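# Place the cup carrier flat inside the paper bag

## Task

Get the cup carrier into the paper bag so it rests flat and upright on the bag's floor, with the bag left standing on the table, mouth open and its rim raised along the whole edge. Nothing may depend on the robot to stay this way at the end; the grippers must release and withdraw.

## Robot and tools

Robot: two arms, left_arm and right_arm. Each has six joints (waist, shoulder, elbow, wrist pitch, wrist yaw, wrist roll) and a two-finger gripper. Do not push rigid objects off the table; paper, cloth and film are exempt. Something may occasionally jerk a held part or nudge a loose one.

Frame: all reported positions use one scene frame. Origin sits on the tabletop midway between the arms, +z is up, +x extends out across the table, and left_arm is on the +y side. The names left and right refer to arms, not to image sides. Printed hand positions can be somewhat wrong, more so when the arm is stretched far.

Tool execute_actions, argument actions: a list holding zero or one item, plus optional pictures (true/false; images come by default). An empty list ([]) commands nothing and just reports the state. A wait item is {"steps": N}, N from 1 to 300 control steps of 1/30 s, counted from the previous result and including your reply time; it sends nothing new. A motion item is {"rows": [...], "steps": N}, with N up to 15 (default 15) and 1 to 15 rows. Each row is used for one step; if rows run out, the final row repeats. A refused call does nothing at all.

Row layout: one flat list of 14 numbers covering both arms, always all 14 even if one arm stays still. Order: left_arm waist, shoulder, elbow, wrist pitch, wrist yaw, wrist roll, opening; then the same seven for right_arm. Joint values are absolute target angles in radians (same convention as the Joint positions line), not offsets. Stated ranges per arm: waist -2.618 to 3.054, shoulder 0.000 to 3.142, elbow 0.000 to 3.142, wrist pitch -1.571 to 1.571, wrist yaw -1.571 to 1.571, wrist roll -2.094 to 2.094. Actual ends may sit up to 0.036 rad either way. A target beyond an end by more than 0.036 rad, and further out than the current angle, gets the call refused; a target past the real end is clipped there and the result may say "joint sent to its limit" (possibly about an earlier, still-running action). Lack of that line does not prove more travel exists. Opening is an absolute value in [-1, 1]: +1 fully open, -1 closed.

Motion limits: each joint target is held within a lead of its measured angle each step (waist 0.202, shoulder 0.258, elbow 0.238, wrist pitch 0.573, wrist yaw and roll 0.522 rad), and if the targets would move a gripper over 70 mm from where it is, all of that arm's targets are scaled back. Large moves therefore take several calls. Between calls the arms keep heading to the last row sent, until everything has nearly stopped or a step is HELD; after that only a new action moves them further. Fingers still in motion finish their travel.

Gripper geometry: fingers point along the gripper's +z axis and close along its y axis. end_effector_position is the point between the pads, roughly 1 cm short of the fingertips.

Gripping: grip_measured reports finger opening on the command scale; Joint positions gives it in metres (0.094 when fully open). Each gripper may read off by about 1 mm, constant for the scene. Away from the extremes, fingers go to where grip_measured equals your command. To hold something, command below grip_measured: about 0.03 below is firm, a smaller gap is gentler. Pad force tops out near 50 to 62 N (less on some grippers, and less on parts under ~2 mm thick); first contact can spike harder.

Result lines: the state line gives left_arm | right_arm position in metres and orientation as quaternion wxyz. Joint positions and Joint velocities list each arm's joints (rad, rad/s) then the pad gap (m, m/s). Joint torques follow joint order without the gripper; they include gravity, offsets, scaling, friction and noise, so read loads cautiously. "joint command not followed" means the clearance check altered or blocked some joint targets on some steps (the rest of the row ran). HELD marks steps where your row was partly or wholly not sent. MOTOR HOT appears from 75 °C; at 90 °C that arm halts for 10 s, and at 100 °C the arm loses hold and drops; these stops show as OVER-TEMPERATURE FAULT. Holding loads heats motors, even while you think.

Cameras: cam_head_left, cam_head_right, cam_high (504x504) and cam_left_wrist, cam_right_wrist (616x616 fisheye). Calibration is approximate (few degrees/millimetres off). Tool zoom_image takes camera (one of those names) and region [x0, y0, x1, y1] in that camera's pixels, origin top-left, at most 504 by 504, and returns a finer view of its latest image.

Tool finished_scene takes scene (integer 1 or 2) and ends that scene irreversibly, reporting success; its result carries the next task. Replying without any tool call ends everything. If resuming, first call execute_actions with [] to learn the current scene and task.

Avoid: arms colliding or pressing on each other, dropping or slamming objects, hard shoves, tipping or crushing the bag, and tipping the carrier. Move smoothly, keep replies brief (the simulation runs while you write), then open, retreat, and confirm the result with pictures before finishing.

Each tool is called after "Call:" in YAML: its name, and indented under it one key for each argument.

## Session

Call:
execute_actions:
  actions: []

Scene clock: 0.00 s of 5400.00 s.
left_arm: end_effector_position=(+0.0986, +0.0079, +0.3850) grip_measured=+1.000 end_effector_quat_wxyz=(+0.435, +0.873, -0.098, +0.198) | right_arm: end_effector_position=(+0.5320, -0.6024, +0.2827) grip_measured=+1.000 end_effector_quat_wxyz=(+0.234, +0.710, +0.537, +0.391)
Joint positions: left_arm=[-1.551  1.211  1.634 -1.013 -0.227  1.959  0.094] | right_arm=[-0.719  2.409  2.758 -1.109 -0.558  1.49   0.094]
Joint velocities: left_arm=[-0.012 -0.007 -0.007 -0.007 -0.066 -0.051  0.   ] | right_arm=[ 0.007 -0.007  0.007  0.022  0.037 -0.081  0.   ]
Joint torques (N m, as the arm reports them, + toward a larger angle): no reading
Motor temperatures (°C, as the motors report them): left_arm=[24 32 26 27 25 24] | right_arm=[22 23 24 25 23 24]
camera_calibration (this result's frames):
cam_left_wrist: T_world_to_cam=[[0.162394, 0.616199, -0.770667, 0.269866], [0.689081, 0.488207, 0.535557, -0.250697], [0.706255, -0.618023, -0.345329, 0.179274], [0, 0, 0, 1]] pos_world=[0.00231296, 0.0668965, 0.404148]
cam_right_wrist: T_world_to_cam=[[-0.595439, 0.569484, -0.566692, 0.811282], [-0.124816, 0.631229, 0.765487, 0.26204], [0.793646, 0.526533, -0.304778, 0.0817583], [0, 0, 0, 1]] pos_world=[0.450888, -0.670468, 0.284077]

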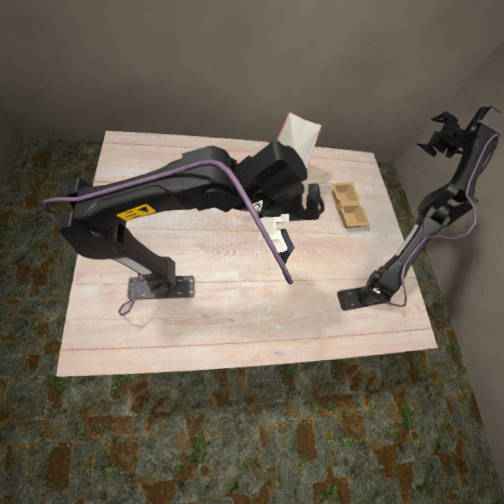

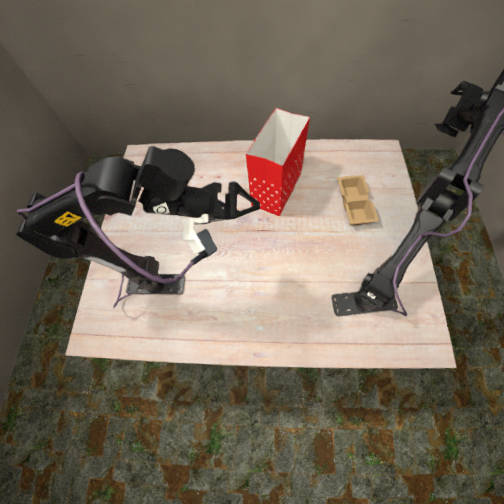

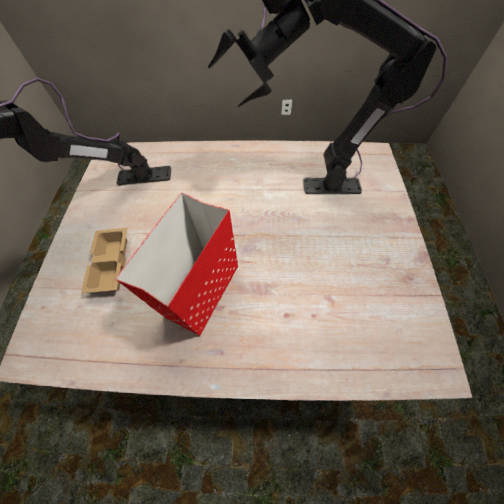

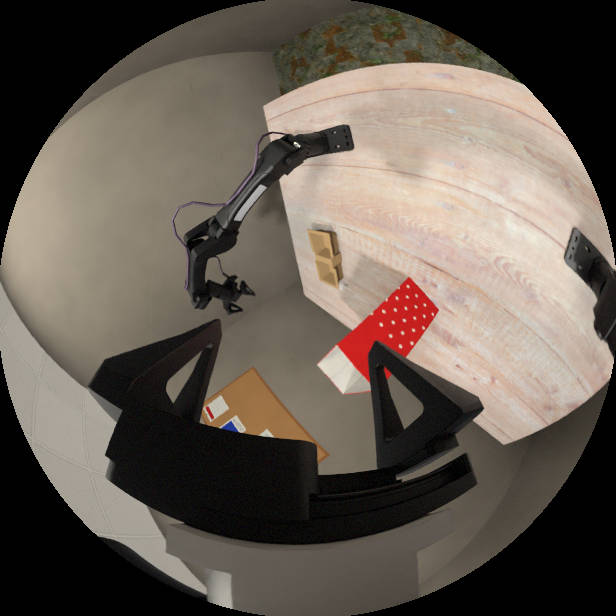

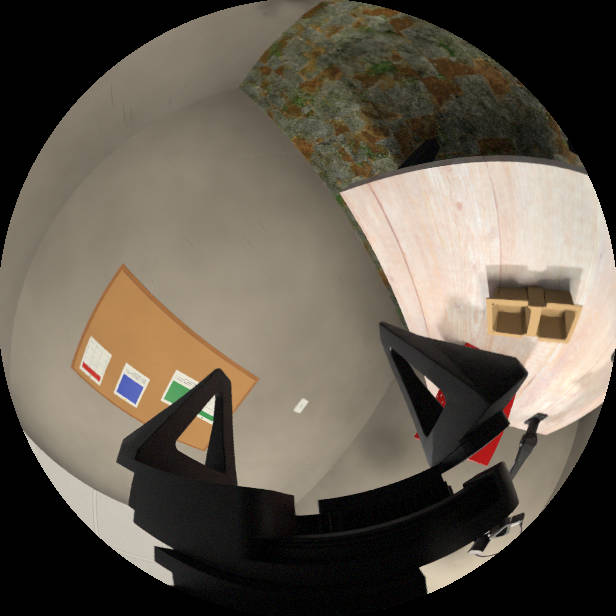

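Call:
execute_actions:
  actions:
    - {"rows":[[0.3,1.211,1.634,-1.013,-0.227,1.959,1,-0.18,1.784,1.632,-1.42,0,-1.9,0.3]]}
  pictures: false

Call:
execute_actions:
  actions:
    - {"steps":120}

Scene clock: 23.37 s of 5400.00 s.
left_arm: end_effector_position=(+0.3577, +0.2293, +0.3851) grip_measured=+1.000 end_effector_quat_wxyz=(+0.272, +0.799, +0.365, +0.393) | right_arm: end_effector_position=(+0.3767, -0.3437, +0.2251) grip_measured=+0.302 end_effector_quat_wxyz=(+0.144, +0.203, +0.966, +0.069)
Joint positions: left_arm=[-0.469  1.211  1.634 -1.012 -0.225  1.959  0.094] | right_arm=[-0.145  1.754  1.849 -1.355 -0.084  0.4    0.061]
Joint velocities: left_arm=[ 2.132  0.007 -0.002 -0.007 -0.066 -0.007  0.   ] | right_arm=[ 0.129 -0.281 -1.746 -0.388  0.183 -2.337 -0.001]
Joint torques (N m, as the arm reports them, + toward a larger angle): left_arm=[-0.1  -2.54  6.91  2.35 -0.03  0.02] | right_arm=[-3.39 -4.13  4.28  0.75  0.4  -0.06]
Motor temperatures (°C, as the motors report them): left_arm=[24 32 28 30 25 24] | right_arm=[22 30 25 27 23 24]
Steps of this call (steps 1 to 90: nothing new was sent; then 19.87 s passed at rest; steps 91 to 105: all 15 steps of this action). Readings (joint positions):
91: left_arm=[-1.521 1.211 1.634 -1.013 -0.209 1.959] | right_arm=[-0.706 2.381 2.715 -1.115 -0.495 1.431]
92: left_arm=[-1.458 1.211 1.634 -1.013 -0.204 1.959] | right_arm=[-0.686 2.338 2.647 -1.149 -0.419 1.364]
94: left_arm=[-1.307 1.211 1.634 -1.013 -0.210 1.959] | right_arm=[-0.622 2.247 2.525 -1.213 -0.309 1.237]
98: left_arm=[-1.002 1.211 1.634 -1.012 -0.219 1.959] | right_arm=[-0.438 2.053 2.301 -1.281 -0.182 0.988]
105: the state above

Scene clock: 27.37 s of 5400.00 s.
left_arm: end_effector_position=(+0.3410, +0.4797, +0.3854) grip_measured=+1.000 end_effector_quat_wxyz=(+0.100, +0.601, +0.640, +0.469) | right_arm: end_effector_position=(+0.3219, -0.3673, +0.1428) grip_measured=+0.302 end_effector_quat_wxyz=(+0.005, +0.793, -0.609, -0.008)
Joint positions: left_arm=[ 0.302  1.211  1.634 -1.012 -0.236  1.959  0.094] | right_arm=[-0.177  1.803  1.625 -1.411 -0.001 -1.892  0.061]
Joint velocities: left_arm=[ 0.002 -0.017 -0.017 -0.051 -0.022 -0.022  0.   ] | right_arm=[-0.017 -0.002  0.007 -0.022  0.037  0.037 -0.   ]
Joint torques (N m, as the arm reports them, + toward a larger angle): left_arm=[-0.21 -2.52  6.88  2.37  0.03  0.02] | right_arm=[ -0.26 -10.21   6.95   0.07   0.04  -0.11]
Motor temperatures (°C, as the motors report them): left_arm=[24 32 28 31 25 24] | right_arm=[22 29 25 27 23 24]
Steps of this call (steps 1 to 60: the robot went on to your last target; steps 61 to 120: nothing new was sent). Readings (joint positions):
1: left_arm=[-0.393 1.211 1.634 -1.012 -0.226 1.959] | right_arm=[-0.145 1.751 1.789 -1.365 -0.076 0.313]
2: left_arm=[-0.317 1.211 1.634 -1.012 -0.226 1.959] | right_arm=[-0.151 1.755 1.733 -1.373 -0.064 0.215]
4: left_arm=[-0.164 1.211 1.634 -1.012 -0.227 1.959] | right_arm=[-0.167 1.785 1.657 -1.396 -0.043 0.016]
8: left_arm=[0.140 1.211 1.634 -1.012 -0.227 1.959] | right_arm=[-0.177 1.816 1.625 -1.410 -0.018 -0.383]
120: the state above
All arms were judged still, so your last target was given up. Only a new action makes them travel on or press farther. Fingers that are still opening or closing keep moving.
camera_calibration (this result's frames):
cam_left_wrist: T_world_to_cam=[[-0.63761, -0.0169395, -0.770173, 0.516363], [-0.664578, 0.517715, 0.538802, -0.202069], [0.389603, 0.855385, -0.341358, -0.300506], [0, 0, 0, 1]] pos_world=[0.312026, 0.37041, 0.403984]
cam_right_wrist: T_world_to_cam=[[0.995889, -0.0398195, 0.0813634, -0.355612], [-0.0748795, -0.867344, 0.492044, -0.332974], [0.050977, -0.496114, -0.86676, 0.0257076], [0, 0, 0, 1]] pos_world=[0.327907, -0.290209, 0.215054]

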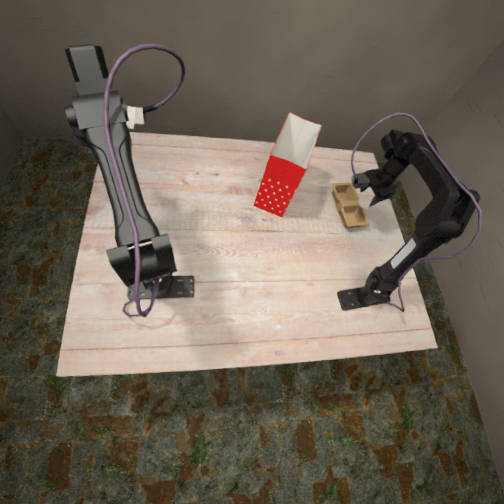

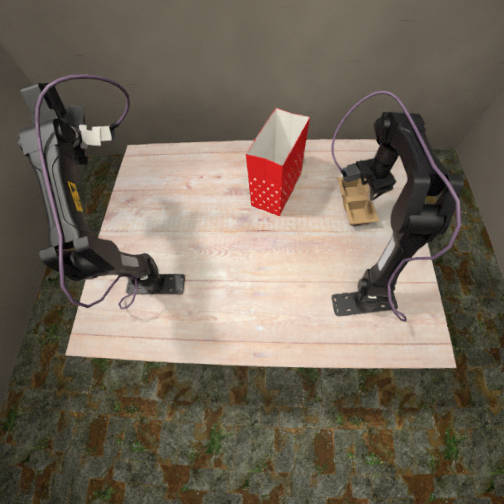

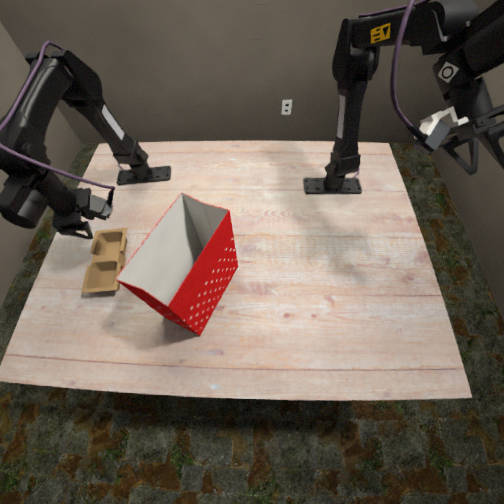

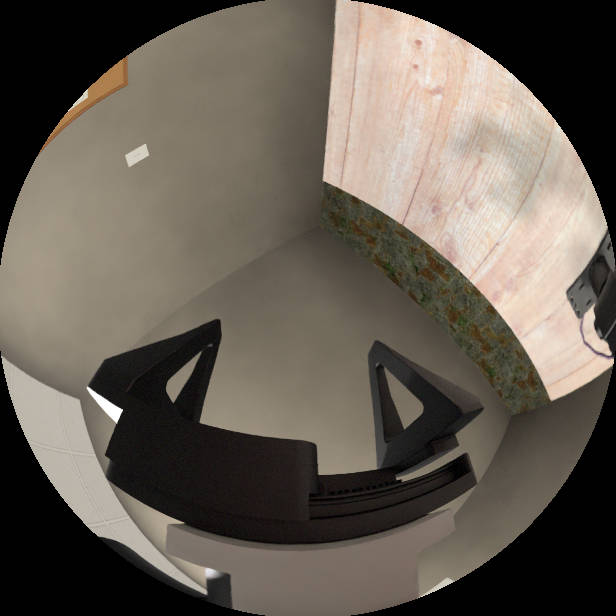

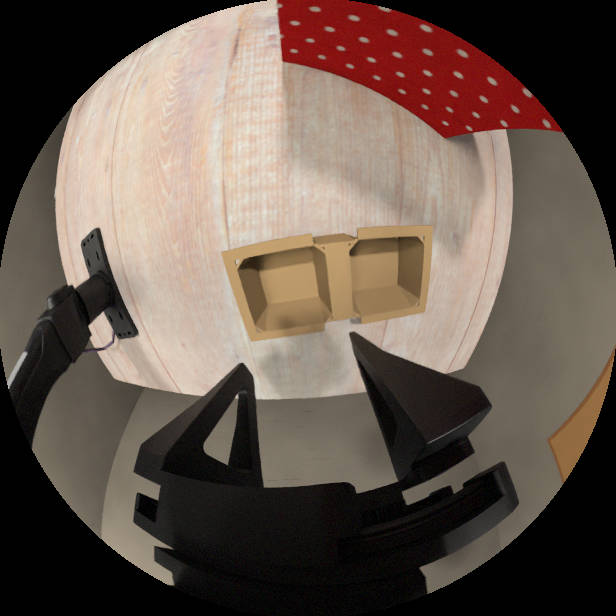

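Call:
execute_actions:
  actions:
    - {"rows":[[0.3,1.211,1.634,-1.013,-0.227,1.959,1,-0.13,1.943,1.787,-1.415,0,-1.73,0.3]]}

Scene clock: 42.97 s of 5400.00 s.
left_arm: end_effector_position=(+0.3410, +0.4797, +0.3854) grip_measured=+1.000 end_effector_quat_wxyz=(+0.100, +0.601, +0.640, +0.469) | right_arm: end_effector_position=(+0.3575, -0.3537, +0.1257) grip_measured=+0.302 end_effector_quat_wxyz=(+0.011, +0.761, -0.649, -0.011)
Joint positions: left_arm=[ 0.302  1.211  1.634 -1.012 -0.236  1.959  0.094] | right_arm=[-0.131  1.955  1.757 -1.404  0.003 -1.743  0.061]
Joint velocities: left_arm=[ 0.002  0.002 -0.002  0.081  0.007 -0.007  0.   ] | right_arm=[-0.012  0.002 -0.017  0.022 -0.022  0.066  0.   ]
Joint torques (N m, as the arm reports them, + toward a larger angle): left_arm=[-0.21 -2.5   6.85  2.37  0.03  0.03] | right_arm=[  0.11 -11.21   8.75   0.02  -0.02   0.05]
Motor temperatures (°C, as the motors report them): left_arm=[24 32 28 31 25 24] | right_arm=[22 29 26 26 23 24]
Steps of this call (steps 1 to 90: nothing new was sent; then 12.10 s passed at rest; steps 91 to 105: all 15 steps of this action). Readings (joint positions):
91: left_arm=[0.302 1.211 1.634 -1.012 -0.236 1.959] | right_arm=[-0.173 1.825 1.654 -1.433 0.002 -1.867]
92: left_arm=[0.302 1.211 1.634 -1.012 -0.236 1.959] | right_arm=[-0.165 1.858 1.701 -1.444 0.003 -1.842]
94: left_arm=[0.302 1.211 1.634 -1.012 -0.236 1.959] | right_arm=[-0.146 1.913 1.752 -1.416 0.003 -1.804]
98: left_arm=[0.302 1.211 1.634 -1.012 -0.236 1.959] | right_arm=[-0.131 1.955 1.757 -1.404 0.003 -1.764]
105: the state above
camera_calibration (this result's frames):
cam_left_wrist: T_world_to_cam=[[-0.63761, -0.0169395, -0.770173, 0.516363], [-0.664578, 0.517715, 0.538802, -0.202069], [0.389603, 0.855385, -0.341358, -0.300506], [0, 0, 0, 1]] pos_world=[0.312026, 0.37041, 0.403984]
cam_right_wrist: T_world_to_cam=[[0.987599, -0.141364, 0.0682953, -0.420421], [-0.156498, -0.851788, 0.499965, -0.276395], [-0.0125039, -0.504454, -0.863348, 0.0351488], [0, 0, 0, 1]] pos_world=[0.372392, -0.277131, 0.197246]

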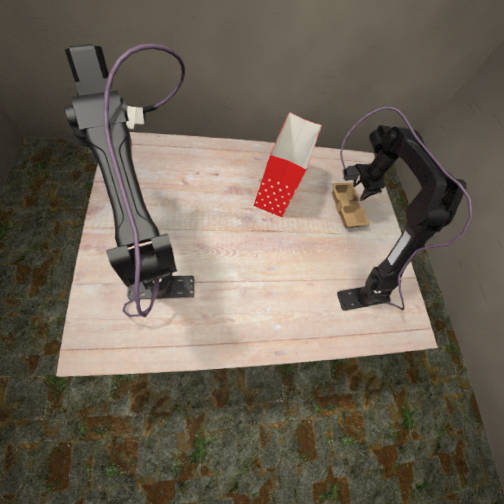

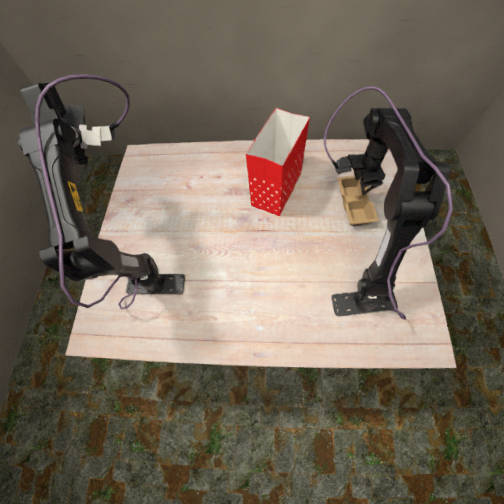

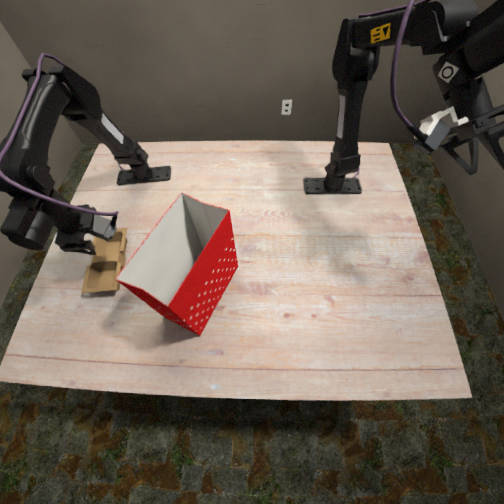

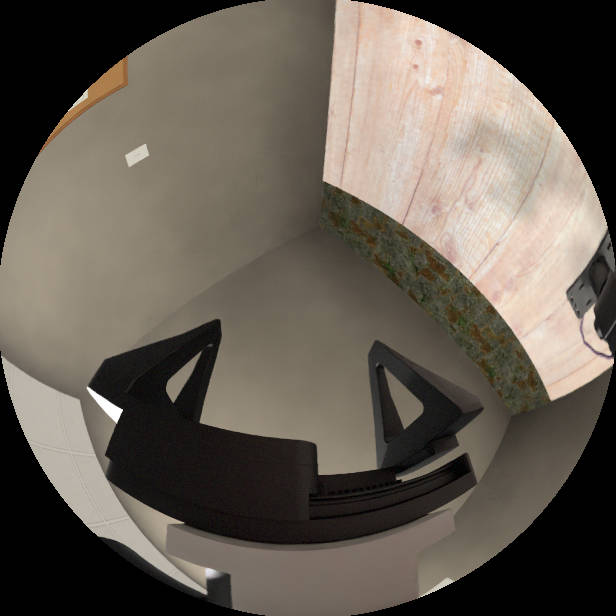

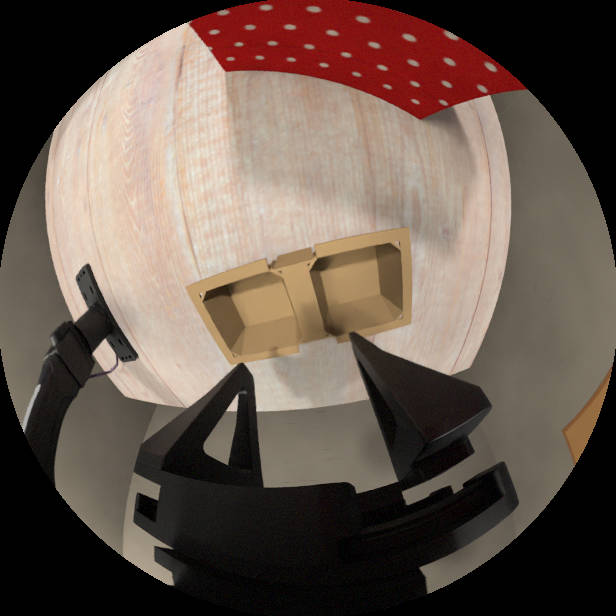

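Call:
execute_actions:
  actions:
    - {"rows":[[0.3,1.211,1.634,-1.013,-0.227,1.959,1,-0.13,1.95,1.65,-1.27,0,-1.73,0.3],[0.3,1.211,1.634,-1.013,-0.227,1.959,1,-0.13,1.96,1.6,-1.21,0,-1.73,0.3]]}

Scene clock: 48.37 s of 5400.00 s.
left_arm: end_effector_position=(+0.3410, +0.4796, +0.3854) grip_measured=+1.000 end_effector_quat_wxyz=(+0.100, +0.601, +0.640, +0.469) | right_arm: end_effector_position=(+0.3616, -0.3537, +0.0806) grip_measured=+0.302 end_effector_quat_wxyz=(+0.010, +0.759, -0.651, -0.009)
Joint positions: left_arm=[ 0.302  1.211  1.634 -1.012 -0.236  1.959  0.094] | right_arm=[-0.131  1.974  1.605 -1.228  0.003 -1.738  0.061]
Joint velocities: left_arm=[ 0.007  0.012 -0.002  0.037  0.022 -0.007  0.   ] | right_arm=[ 0.002  0.002  0.007  0.037  0.022  0.051 -0.001]
Joint torques (N m, as the arm reports them, + toward a larger angle): left_arm=[-0.2  -2.49  6.88  2.36  0.02  0.03] | right_arm=[  0.2  -11.59   5.97   0.3   -0.05   0.02]
Motor temperatures (°C, as the motors report them): left_arm=[24 32 28 32 25 24] | right_arm=[22 29 26 26 23 24]
Steps of this call (steps 1 to 15: the robot went on to your last target; steps 16 to 90: nothing new was sent; then 1.90 s passed at rest; steps 91 to 105: all 15 steps of this action). Readings (joint positions):
91: left_arm=[0.302 1.211 1.634 -1.012 -0.236 1.959] | right_arm=[-0.131 1.952 1.740 -1.383 0.003 -1.738]
92: left_arm=[0.302 1.211 1.634 -1.012 -0.236 1.959] | right_arm=[-0.131 1.945 1.707 -1.347 0.003 -1.738]
94: left_arm=[0.302 1.211 1.634 -1.012 -0.236 1.959] | right_arm=[-0.131 1.950 1.646 -1.300 0.003 -1.738]
98: left_arm=[0.302 1.211 1.634 -1.012 -0.236 1.959] | right_arm=[-0.131 1.975 1.606 -1.260 0.003 -1.738]
105: the state above
camera_calibration (this result's frames):
cam_left_wrist: T_world_to_cam=[[-0.637563, -0.0168923, -0.770213, 0.516354], [-0.66445, 0.518034, 0.538653, -0.20215], [0.389898, 0.855193, -0.341503, -0.300425], [0, 0, 0, 1]] pos_world=[0.312024, 0.370364, 0.403995]
cam_right_wrist: T_world_to_cam=[[0.986394, -0.146992, 0.0736161, -0.423386], [-0.164043, -0.85075, 0.499314, -0.250115], [-0.0107662, -0.504596, -0.863288, -0.00443652], [0, 0, 0, 1]] pos_world=[0.376548, -0.277258, 0.152224]

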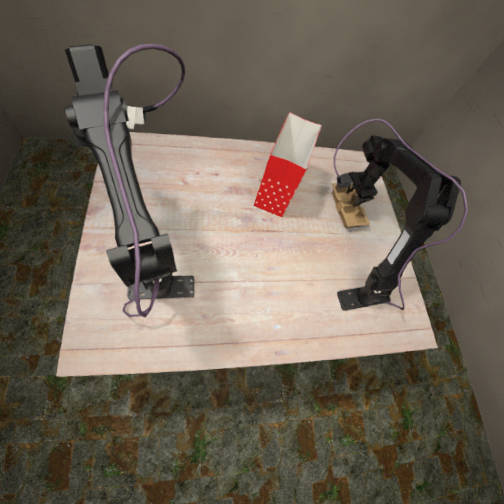

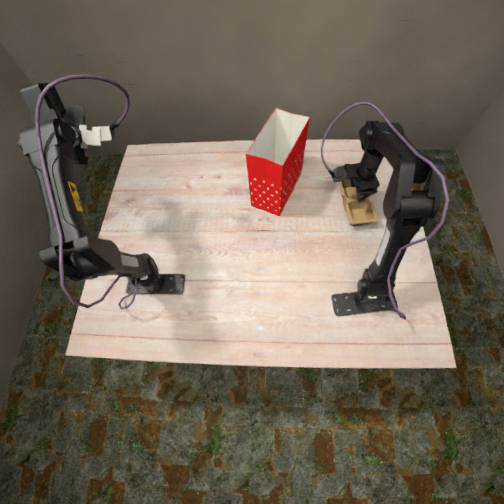

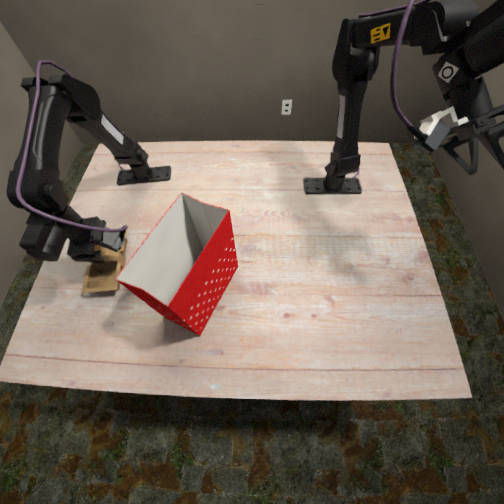

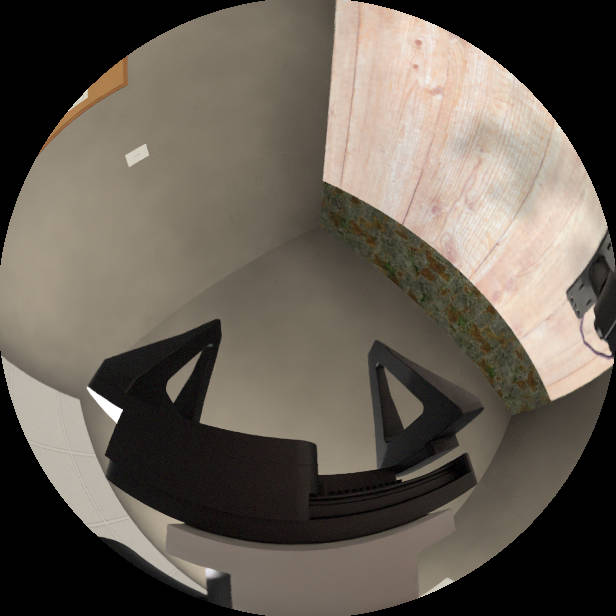

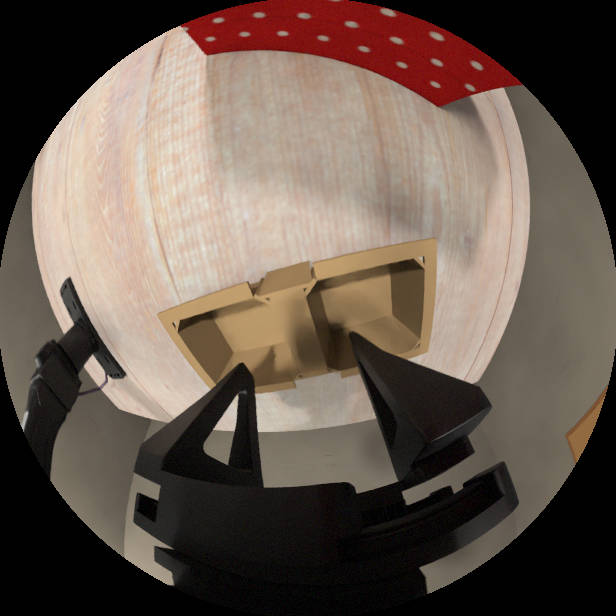

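Call:
execute_actions:
  actions:
    - {"rows":[[0.3,1.211,1.634,-1.013,-0.227,1.959,1,-0.09,1.96,1.6,-1.21,0,-1.69,0.3],[0.3,1.211,1.634,-1.013,-0.227,1.959,1,-0.09,1.96,1.6,-1.21,0,-1.69,0.3],[0.3,1.211,1.634,-1.013,-0.227,1.959,1,-0.09,1.96,1.6,-1.21,0,-1.69,0.3],[0.3,1.211,1.634,-1.013,-0.227,1.959,1,-0.09,1.96,1.6,-1.21,0,-1.69,0.3],[0.3,1.211,1.634,-1.013,-0.227,1.959,1,-0.09,1.972,1.49,-1.085,0,-1.69,0.3]]}

Scene clock: 56.60 s of 5400.00 s.
left_arm: end_effector_position=(+0.3410, +0.4796, +0.3854) grip_measured=+1.000 end_effector_quat_wxyz=(+0.100, +0.601, +0.640, +0.469) | right_arm: end_effector_position=(+0.3590, -0.3394, +0.0516) grip_measured=+0.302 end_effector_quat_wxyz=(+0.009, +0.760, -0.650, -0.006)
Joint positions: left_arm=[ 0.302  1.211  1.634 -1.012 -0.236  1.959  0.094] | right_arm=[-0.091  1.981  1.498 -1.109  0.005 -1.699  0.061]
Joint velocities: left_arm=[-0.012 -0.007 -0.007 -0.022  0.022 -0.022  0.   ] | right_arm=[ 0.002  0.007  0.012  0.125 -0.051 -0.007 -0.001]
Joint torques (N m, as the arm reports them, + toward a larger angle): left_arm=[-0.22 -2.47  6.85  2.37  0.03  0.03] | right_arm=[ -0.01 -11.14   5.67   0.18  -0.08   0.07]
Motor temperatures (°C, as the motors report them): left_arm=[24 32 28 32 25 24] | right_arm=[22 29 26 26 23 24]
Steps of this call (steps 1 to 15: the robot went on to your last target; steps 16 to 90: nothing new was sent; then 4.73 s passed at rest; steps 91 to 105: all 15 steps of this action). Readings (joint positions):
91: left_arm=[0.302 1.211 1.634 -1.012 -0.236 1.959] | right_arm=[-0.128 1.974 1.605 -1.221 0.005 -1.731]
92: left_arm=[0.302 1.211 1.634 -1.012 -0.236 1.959] | right_arm=[-0.122 1.974 1.605 -1.221 0.005 -1.724]
94: left_arm=[0.302 1.211 1.634 -1.012 -0.236 1.959] | right_arm=[-0.106 1.974 1.605 -1.221 0.005 -1.714]
98: left_arm=[0.302 1.211 1.634 -1.012 -0.236 1.959] | right_arm=[-0.091 1.971 1.521 -1.144 0.005 -1.705]
105: the state above
camera_calibration (this result's frames):
cam_left_wrist: T_world_to_cam=[[-0.637563, -0.0168923, -0.770213, 0.516354], [-0.66445, 0.518034, 0.538653, -0.20215], [0.389898, 0.855193, -0.341503, -0.300425], [0, 0, 0, 1]] pos_world=[0.312024, 0.370364, 0.403995]
cam_right_wrist: T_world_to_cam=[[0.98629, -0.144804, 0.079149, -0.416073], [-0.164937, -0.849487, 0.501166, -0.223201], [-0.00533469, -0.50735, -0.861724, -0.0251834], [0, 0, 0, 1]] pos_world=[0.37342, -0.262632, 0.123091]

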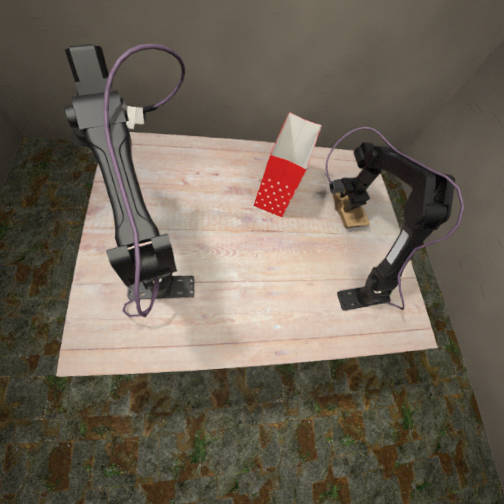

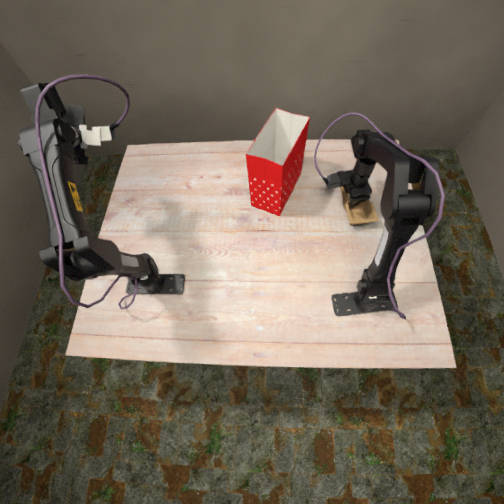

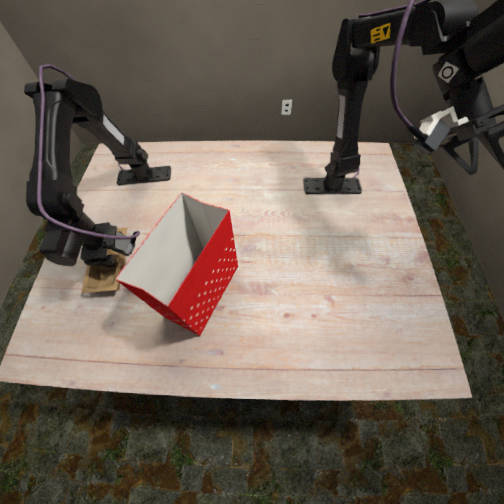

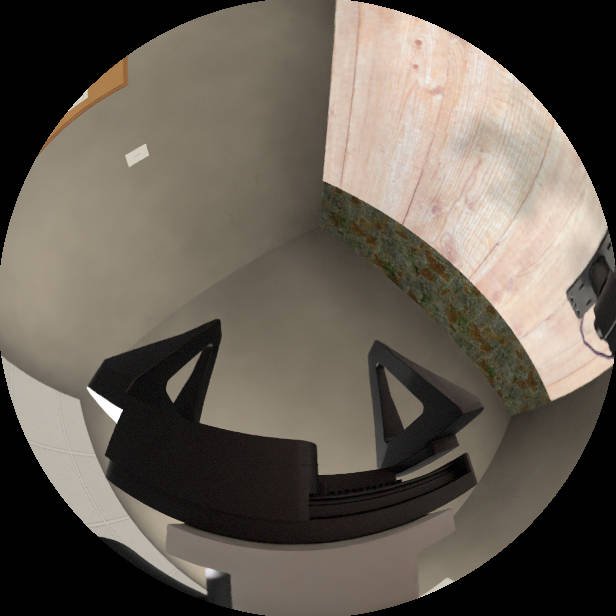

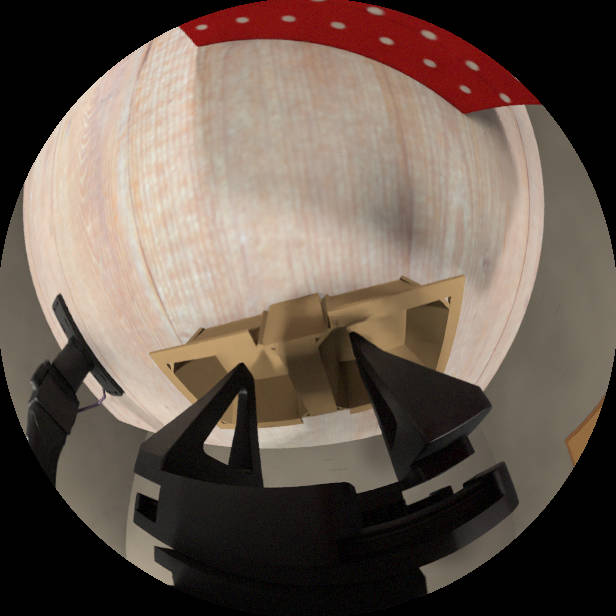

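Good. Close, then lift.

Call:
execute_actions:
  actions:
    - {"rows":[[0.3,1.211,1.634,-1.013,-0.227,1.959,1,-0.09,1.975,1.47,-1.07,0,-1.69,0.3],[0.3,1.211,1.634,-1.013,-0.227,1.959,1,-0.09,1.975,1.47,-1.07,0,-1.69,0.3],[0.3,1.211,1.634,-1.013,-0.227,1.959,1,-0.09,1.975,1.47,-1.07,0,-1.69,0.3],[0.3,1.211,1.634,-1.013,-0.227,1.959,1,-0.09,1.975,1.47,-1.07,0,-1.69,-0.55]]}
  pictures: false

Call:
execute_actions:
  actions:
    - {"rows":[[0.3,1.211,1.634,-1.013,-0.227,1.959,1,-0.09,1.975,1.47,-1.07,0,-1.69,-0.55]],"steps":10}
  pictures: false

Call:
execute_actions:
  actions:
    - {"rows":[[0.3,1.211,1.634,-1.013,-0.227,1.959,1,-0.09,1.85,1.9,-1.45,0,-1.69,-0.55]]}
  pictures: false

Call:
execute_actions:
  actions:
    - {"rows":[[0.3,1.211,1.634,-1.013,-0.227,1.959,1,-0.09,1.65,2.35,-1.54,0,-1.2,-0.55]]}
  pictures: false

Call:
execute_actions:
  actions:
    - {"rows":[[0.3,1.211,1.634,-1.013,-0.227,1.959,1,-0.09,1.65,2.35,-1.54,0,-0.6,-0.55]]}

Scene clock: 69.60 s of 5400.00 s.
left_arm: end_effector_position=(+0.3410, +0.4796, +0.3854) grip_measured=+1.000 end_effector_quat_wxyz=(+0.100, +0.601, +0.640, +0.469) | right_arm: end_effector_position=(+0.3621, -0.3393, +0.0489) grip_measured=-0.540 end_effector_quat_wxyz=(+0.004, +0.759, -0.651, -0.000)
Joint positions: left_arm=[ 0.302  1.211  1.634 -1.012 -0.236  1.959  0.094] | right_arm=[-0.091  1.981  1.487 -1.082  0.005 -1.697  0.022]
Joint velocities: left_arm=[-0.002  0.007  0.002 -0.022 -0.022  0.022  0.   ] | right_arm=[-0.002  0.002 -0.002  0.022  0.007 -0.007 -0.001]
Joint torques (N m, as the arm reports them, + toward a larger angle): left_arm=[-0.23 -2.5   6.85  2.37  0.02  0.04] | right_arm=[  0.17 -10.96   4.82   0.27  -0.04   0.06]
Motor temperatures (°C, as the motors report them): left_arm=[24 32 28 32 25 24] | right_arm=[22 29 25 26 23 24]
Steps of this call (steps 1 to 30: the robot went on to your last target; steps 31 to 90: nothing new was sent; then 9.50 s passed at rest; steps 91 to 105: all 15 steps of this action). Readings (joint positions):
91: left_arm=[0.302 1.211 1.634 -1.012 -0.236 1.959] | right_arm=[-0.091 1.981 1.497 -1.094 0.005 -1.698]
92: left_arm=[0.302 1.211 1.634 -1.012 -0.236 1.959] | right_arm=[-0.091 1.981 1.494 -1.090 0.005 -1.698]
94: left_arm=[0.302 1.211 1.634 -1.012 -0.236 1.959] | right_arm=[-0.091 1.981 1.489 -1.087 0.005 -1.698]
98: left_arm=[0.302 1.211 1.634 -1.012 -0.236 1.959] | right_arm=[-0.091 1.981 1.487 -1.085 0.005 -1.697]
105: the state above

Scene clock: 69.93 s of 5400.00 s.
left_arm: end_effector_position=(+0.3410, +0.4796, +0.3854) grip_measured=+1.000 end_effector_quat_wxyz=(+0.100, +0.601, +0.640, +0.469) | right_arm: end_effector_position=(+0.3622, -0.3393, +0.0489) grip_measured=-0.540 end_effector_quat_wxyz=(+0.004, +0.759, -0.651, -0.000)
Joint positions: left_arm=[ 0.302  1.211  1.634 -1.012 -0.236  1.959  0.094] | right_arm=[-0.091  1.981  1.487 -1.082  0.005 -1.697  0.022]
Joint velocities: left_arm=[-0.002 -0.002 -0.007 -0.037 -0.095 -0.007  0.   ] | right_arm=[-0.012 -0.002  0.012  0.066 -0.066 -0.037 -0.   ]
Joint torques (N m, as the arm reports them, + toward a larger angle): left_arm=[-0.21 -2.51  6.87  2.37  0.02  0.03] | right_arm=[  0.08 -10.73   4.9    0.28  -0.06   0.05]
Motor temperatures (°C, as the motors report them): left_arm=[24 32 28 32 25 24] | right_arm=[22 29 25 26 23 24]
Steps of this call (steps 1 to 10: all 10 steps of this action). Readings (joint positions):
1: left_arm=[0.302 1.211 1.634 -1.012 -0.236 1.959] | right_arm=[-0.091 1.981 1.487 -1.082 0.005 -1.697]
2: left_arm=[0.302 1.211 1.634 -1.012 -0.236 1.959] | right_arm=[-0.091 1.981 1.487 -1.082 0.005 -1.697]
4: left_arm=[0.302 1.211 1.634 -1.012 -0.236 1.959] | right_arm=[-0.091 1.981 1.487 -1.082 0.005 -1.697]
8: left_arm=[0.302 1.211 1.634 -1.012 -0.236 1.959] | right_arm=[-0.091 1.981 1.487 -1.082 0.005 -1.697]
10: the state above

Scene clock: 70.43 s of 5400.00 s.
left_arm: end_effector_position=(+0.3410, +0.4796, +0.3854) grip_measured=+1.000 end_effector_quat_wxyz=(+0.100, +0.601, +0.640, +0.469) | right_arm: end_effector_position=(+0.3797, -0.3388, +0.2052) grip_measured=-0.540 end_effector_quat_wxyz=(-0.073, +0.754, -0.647, +0.085)
Joint positions: left_arm=[ 0.302  1.211  1.634 -1.012 -0.236  1.959  0.094] | right_arm=[-0.091  1.835  1.893 -1.404  0.005 -1.697  0.022]
Joint velocities: left_arm=[ 0.002 -0.002  0.022 -0.051 -0.022  0.022  0.   ] | right_arm=[ 0.007  0.154  0.002 -0.286  0.037  0.066 -0.002]
Joint torques (N m, as the arm reports them, + toward a larger angle): left_arm=[-0.19 -2.5   6.87  2.37  0.03  0.03] | right_arm=[ 0.03 -8.63  6.9   0.47 -0.03  0.01]
Motor temperatures (°C, as the motors report them): left_arm=[24 32 28 32 25 24] | right_arm=[22 29 25 26 23 24]
Steps of this call (steps 1 to 15: all 15 steps of this action). Readings (joint positions):
1: left_arm=[0.302 1.211 1.634 -1.012 -0.236 1.959] | right_arm=[-0.091 1.979 1.508 -1.117 0.005 -1.697]
2: left_arm=[0.302 1.211 1.634 -1.012 -0.236 1.959] | right_arm=[-0.091 1.977 1.540 -1.166 0.005 -1.697]
4: left_arm=[0.302 1.211 1.634 -1.012 -0.236 1.959] | right_arm=[-0.091 1.954 1.625 -1.241 0.005 -1.697]
8: left_arm=[0.302 1.211 1.634 -1.012 -0.236 1.959] | right_arm=[-0.091 1.892 1.829 -1.328 0.005 -1.697]
15: the state above

Scene clock: 70.93 s of 5400.00 s.
left_arm: end_effector_position=(+0.3410, +0.4796, +0.3854) grip_measured=+1.000 end_effector_quat_wxyz=(+0.100, +0.601, +0.640, +0.469) | right_arm: end_effector_position=(+0.3502, -0.3396, +0.4155) grip_measured=-0.540 end_effector_quat_wxyz=(+0.316, -0.549, +0.740, -0.225)
Joint positions: left_arm=[ 0.302  1.211  1.634 -1.012 -0.236  1.959  0.094] | right_arm=[-0.091  1.622  2.344 -1.494  0.005 -1.252  0.022]
Joint velocities: left_arm=[-0.007 -0.007 -0.012 -0.066 -0.022  0.022  0.   ] | right_arm=[ 0.007 -0.154  0.076 -0.227 -0.037  0.286  0.   ]
Joint torques (N m, as the arm reports them, + toward a larger angle): left_arm=[-0.22 -2.52  6.84  2.37  0.03  0.02] | right_arm=[ 0.09 -1.87  5.16  1.17 -0.03  0.11]
Motor temperatures (°C, as the motors report them): left_arm=[24 32 28 32 25 24] | right_arm=[22 29 25 26 23 24]
Steps of this call (steps 1 to 15: all 15 steps of this action). Readings (joint positions):
1: left_arm=[0.302 1.211 1.634 -1.012 -0.236 1.959] | right_arm=[-0.091 1.834 1.905 -1.419 0.005 -1.655]
2: left_arm=[0.302 1.211 1.634 -1.012 -0.236 1.959] | right_arm=[-0.091 1.832 1.925 -1.433 0.005 -1.608]
4: left_arm=[0.302 1.211 1.634 -1.012 -0.236 1.959] | right_arm=[-0.091 1.806 1.983 -1.452 0.005 -1.527]
8: left_arm=[0.302 1.211 1.634 -1.012 -0.236 1.959] | right_arm=[-0.091 1.736 2.155 -1.475 0.005 -1.399]
15: the state above

Scene clock: 71.43 s of 5400.00 s.
left_arm: end_effector_position=(+0.3410, +0.4796, +0.3854) grip_measured=+1.000 end_effector_quat_wxyz=(+0.100, +0.601, +0.640, +0.469) | right_arm: end_effector_position=(+0.3526, -0.3395, +0.3997) grip_measured=-0.540 end_effector_quat_wxyz=(+0.342, -0.302, +0.883, -0.110)
Joint positions: left_arm=[ 0.302  1.211  1.634 -1.012 -0.236  1.959  0.094] | right_arm=[-0.091  1.653  2.345 -1.529  0.005 -0.634  0.022]
Joint velocities: left_arm=[-0.017  0.002  0.007  0.007 -0.022 -0.066  0.   ] | right_arm=[-0.022 -0.012 -0.017 -0.007 -0.051  0.183 -0.001]
Joint torques (N m, as the arm reports them, + toward a larger angle): left_arm=[-0.2  -2.5   6.84  2.37  0.02  0.03] | right_arm=[ 0.05 -6.06  5.68  1.28 -0.03  0.07]
Motor temperatures (°C, as the motors report them): left_arm=[24 32 28 32 25 24] | right_arm=[22 29 25 26 23 24]
Steps of this call (steps 1 to 15: all 15 steps of this action). Readings (joint positions):
1: left_arm=[0.302 1.211 1.634 -1.012 -0.236 1.959] | right_arm=[-0.091 1.620 2.345 -1.501 0.005 -1.167]
2: left_arm=[0.302 1.211 1.634 -1.012 -0.236 1.959] | right_arm=[-0.091 1.621 2.345 -1.506 0.005 -1.067]
4: left_arm=[0.302 1.211 1.634 -1.012 -0.236 1.959] | right_arm=[-0.091 1.633 2.345 -1.516 0.005 -0.903]
8: left_arm=[0.302 1.211 1.634 -1.012 -0.236 1.959] | right_arm=[-0.091 1.651 2.345 -1.525 0.005 -0.729]
15: the state above
camera_calibration (this result's frames):
cam_left_wrist: T_world_to_cam=[[-0.637563, -0.0168923, -0.770213, 0.516354], [-0.66445, 0.518034, 0.538653, -0.20215], [0.389898, 0.855193, -0.341503, -0.300425], [0, 0, 0, 1]] pos_world=[0.312024, 0.370364, 0.403995]
cam_right_wrist: T_world_to_cam=[[0.196251, -0.935222, 0.294696, -0.513236], [-0.946029, -0.259635, -0.193955, 0.354719], [0.257904, -0.240727, -0.935701, 0.3019], [0, 0, 0, 1]] pos_world=[0.358436, -0.315217, 0.502536]

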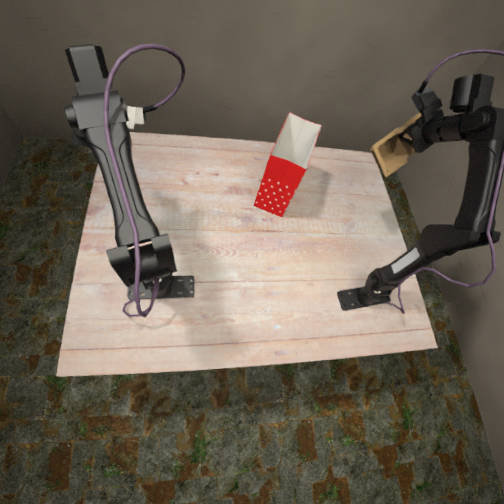

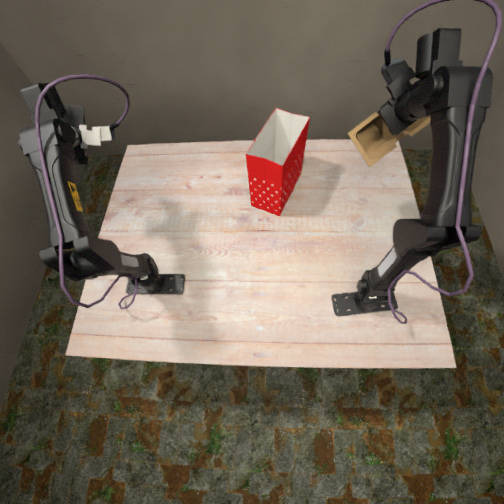

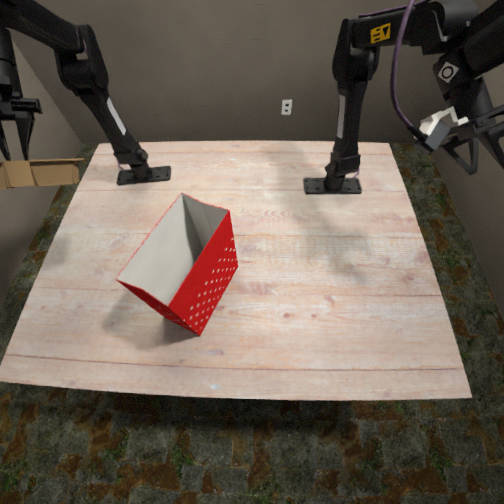

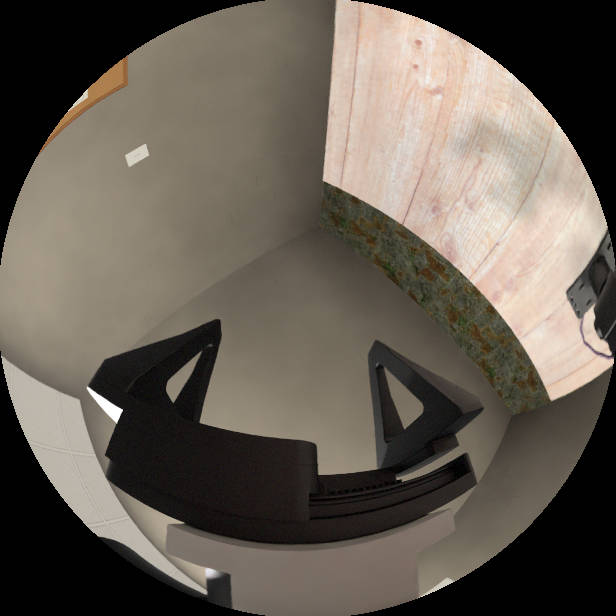

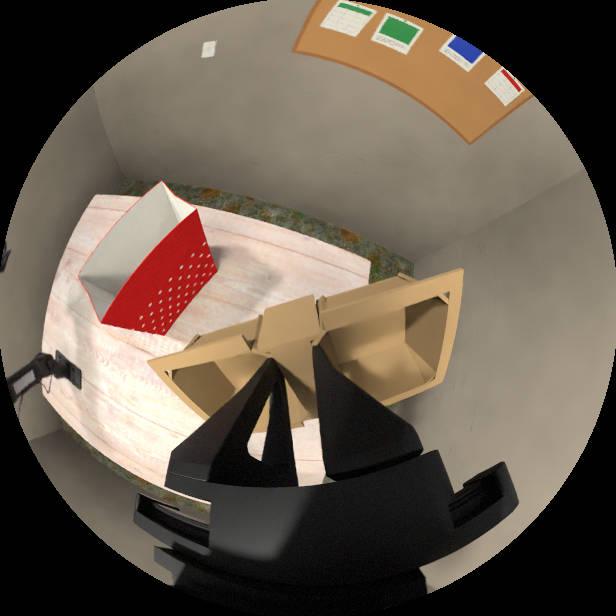

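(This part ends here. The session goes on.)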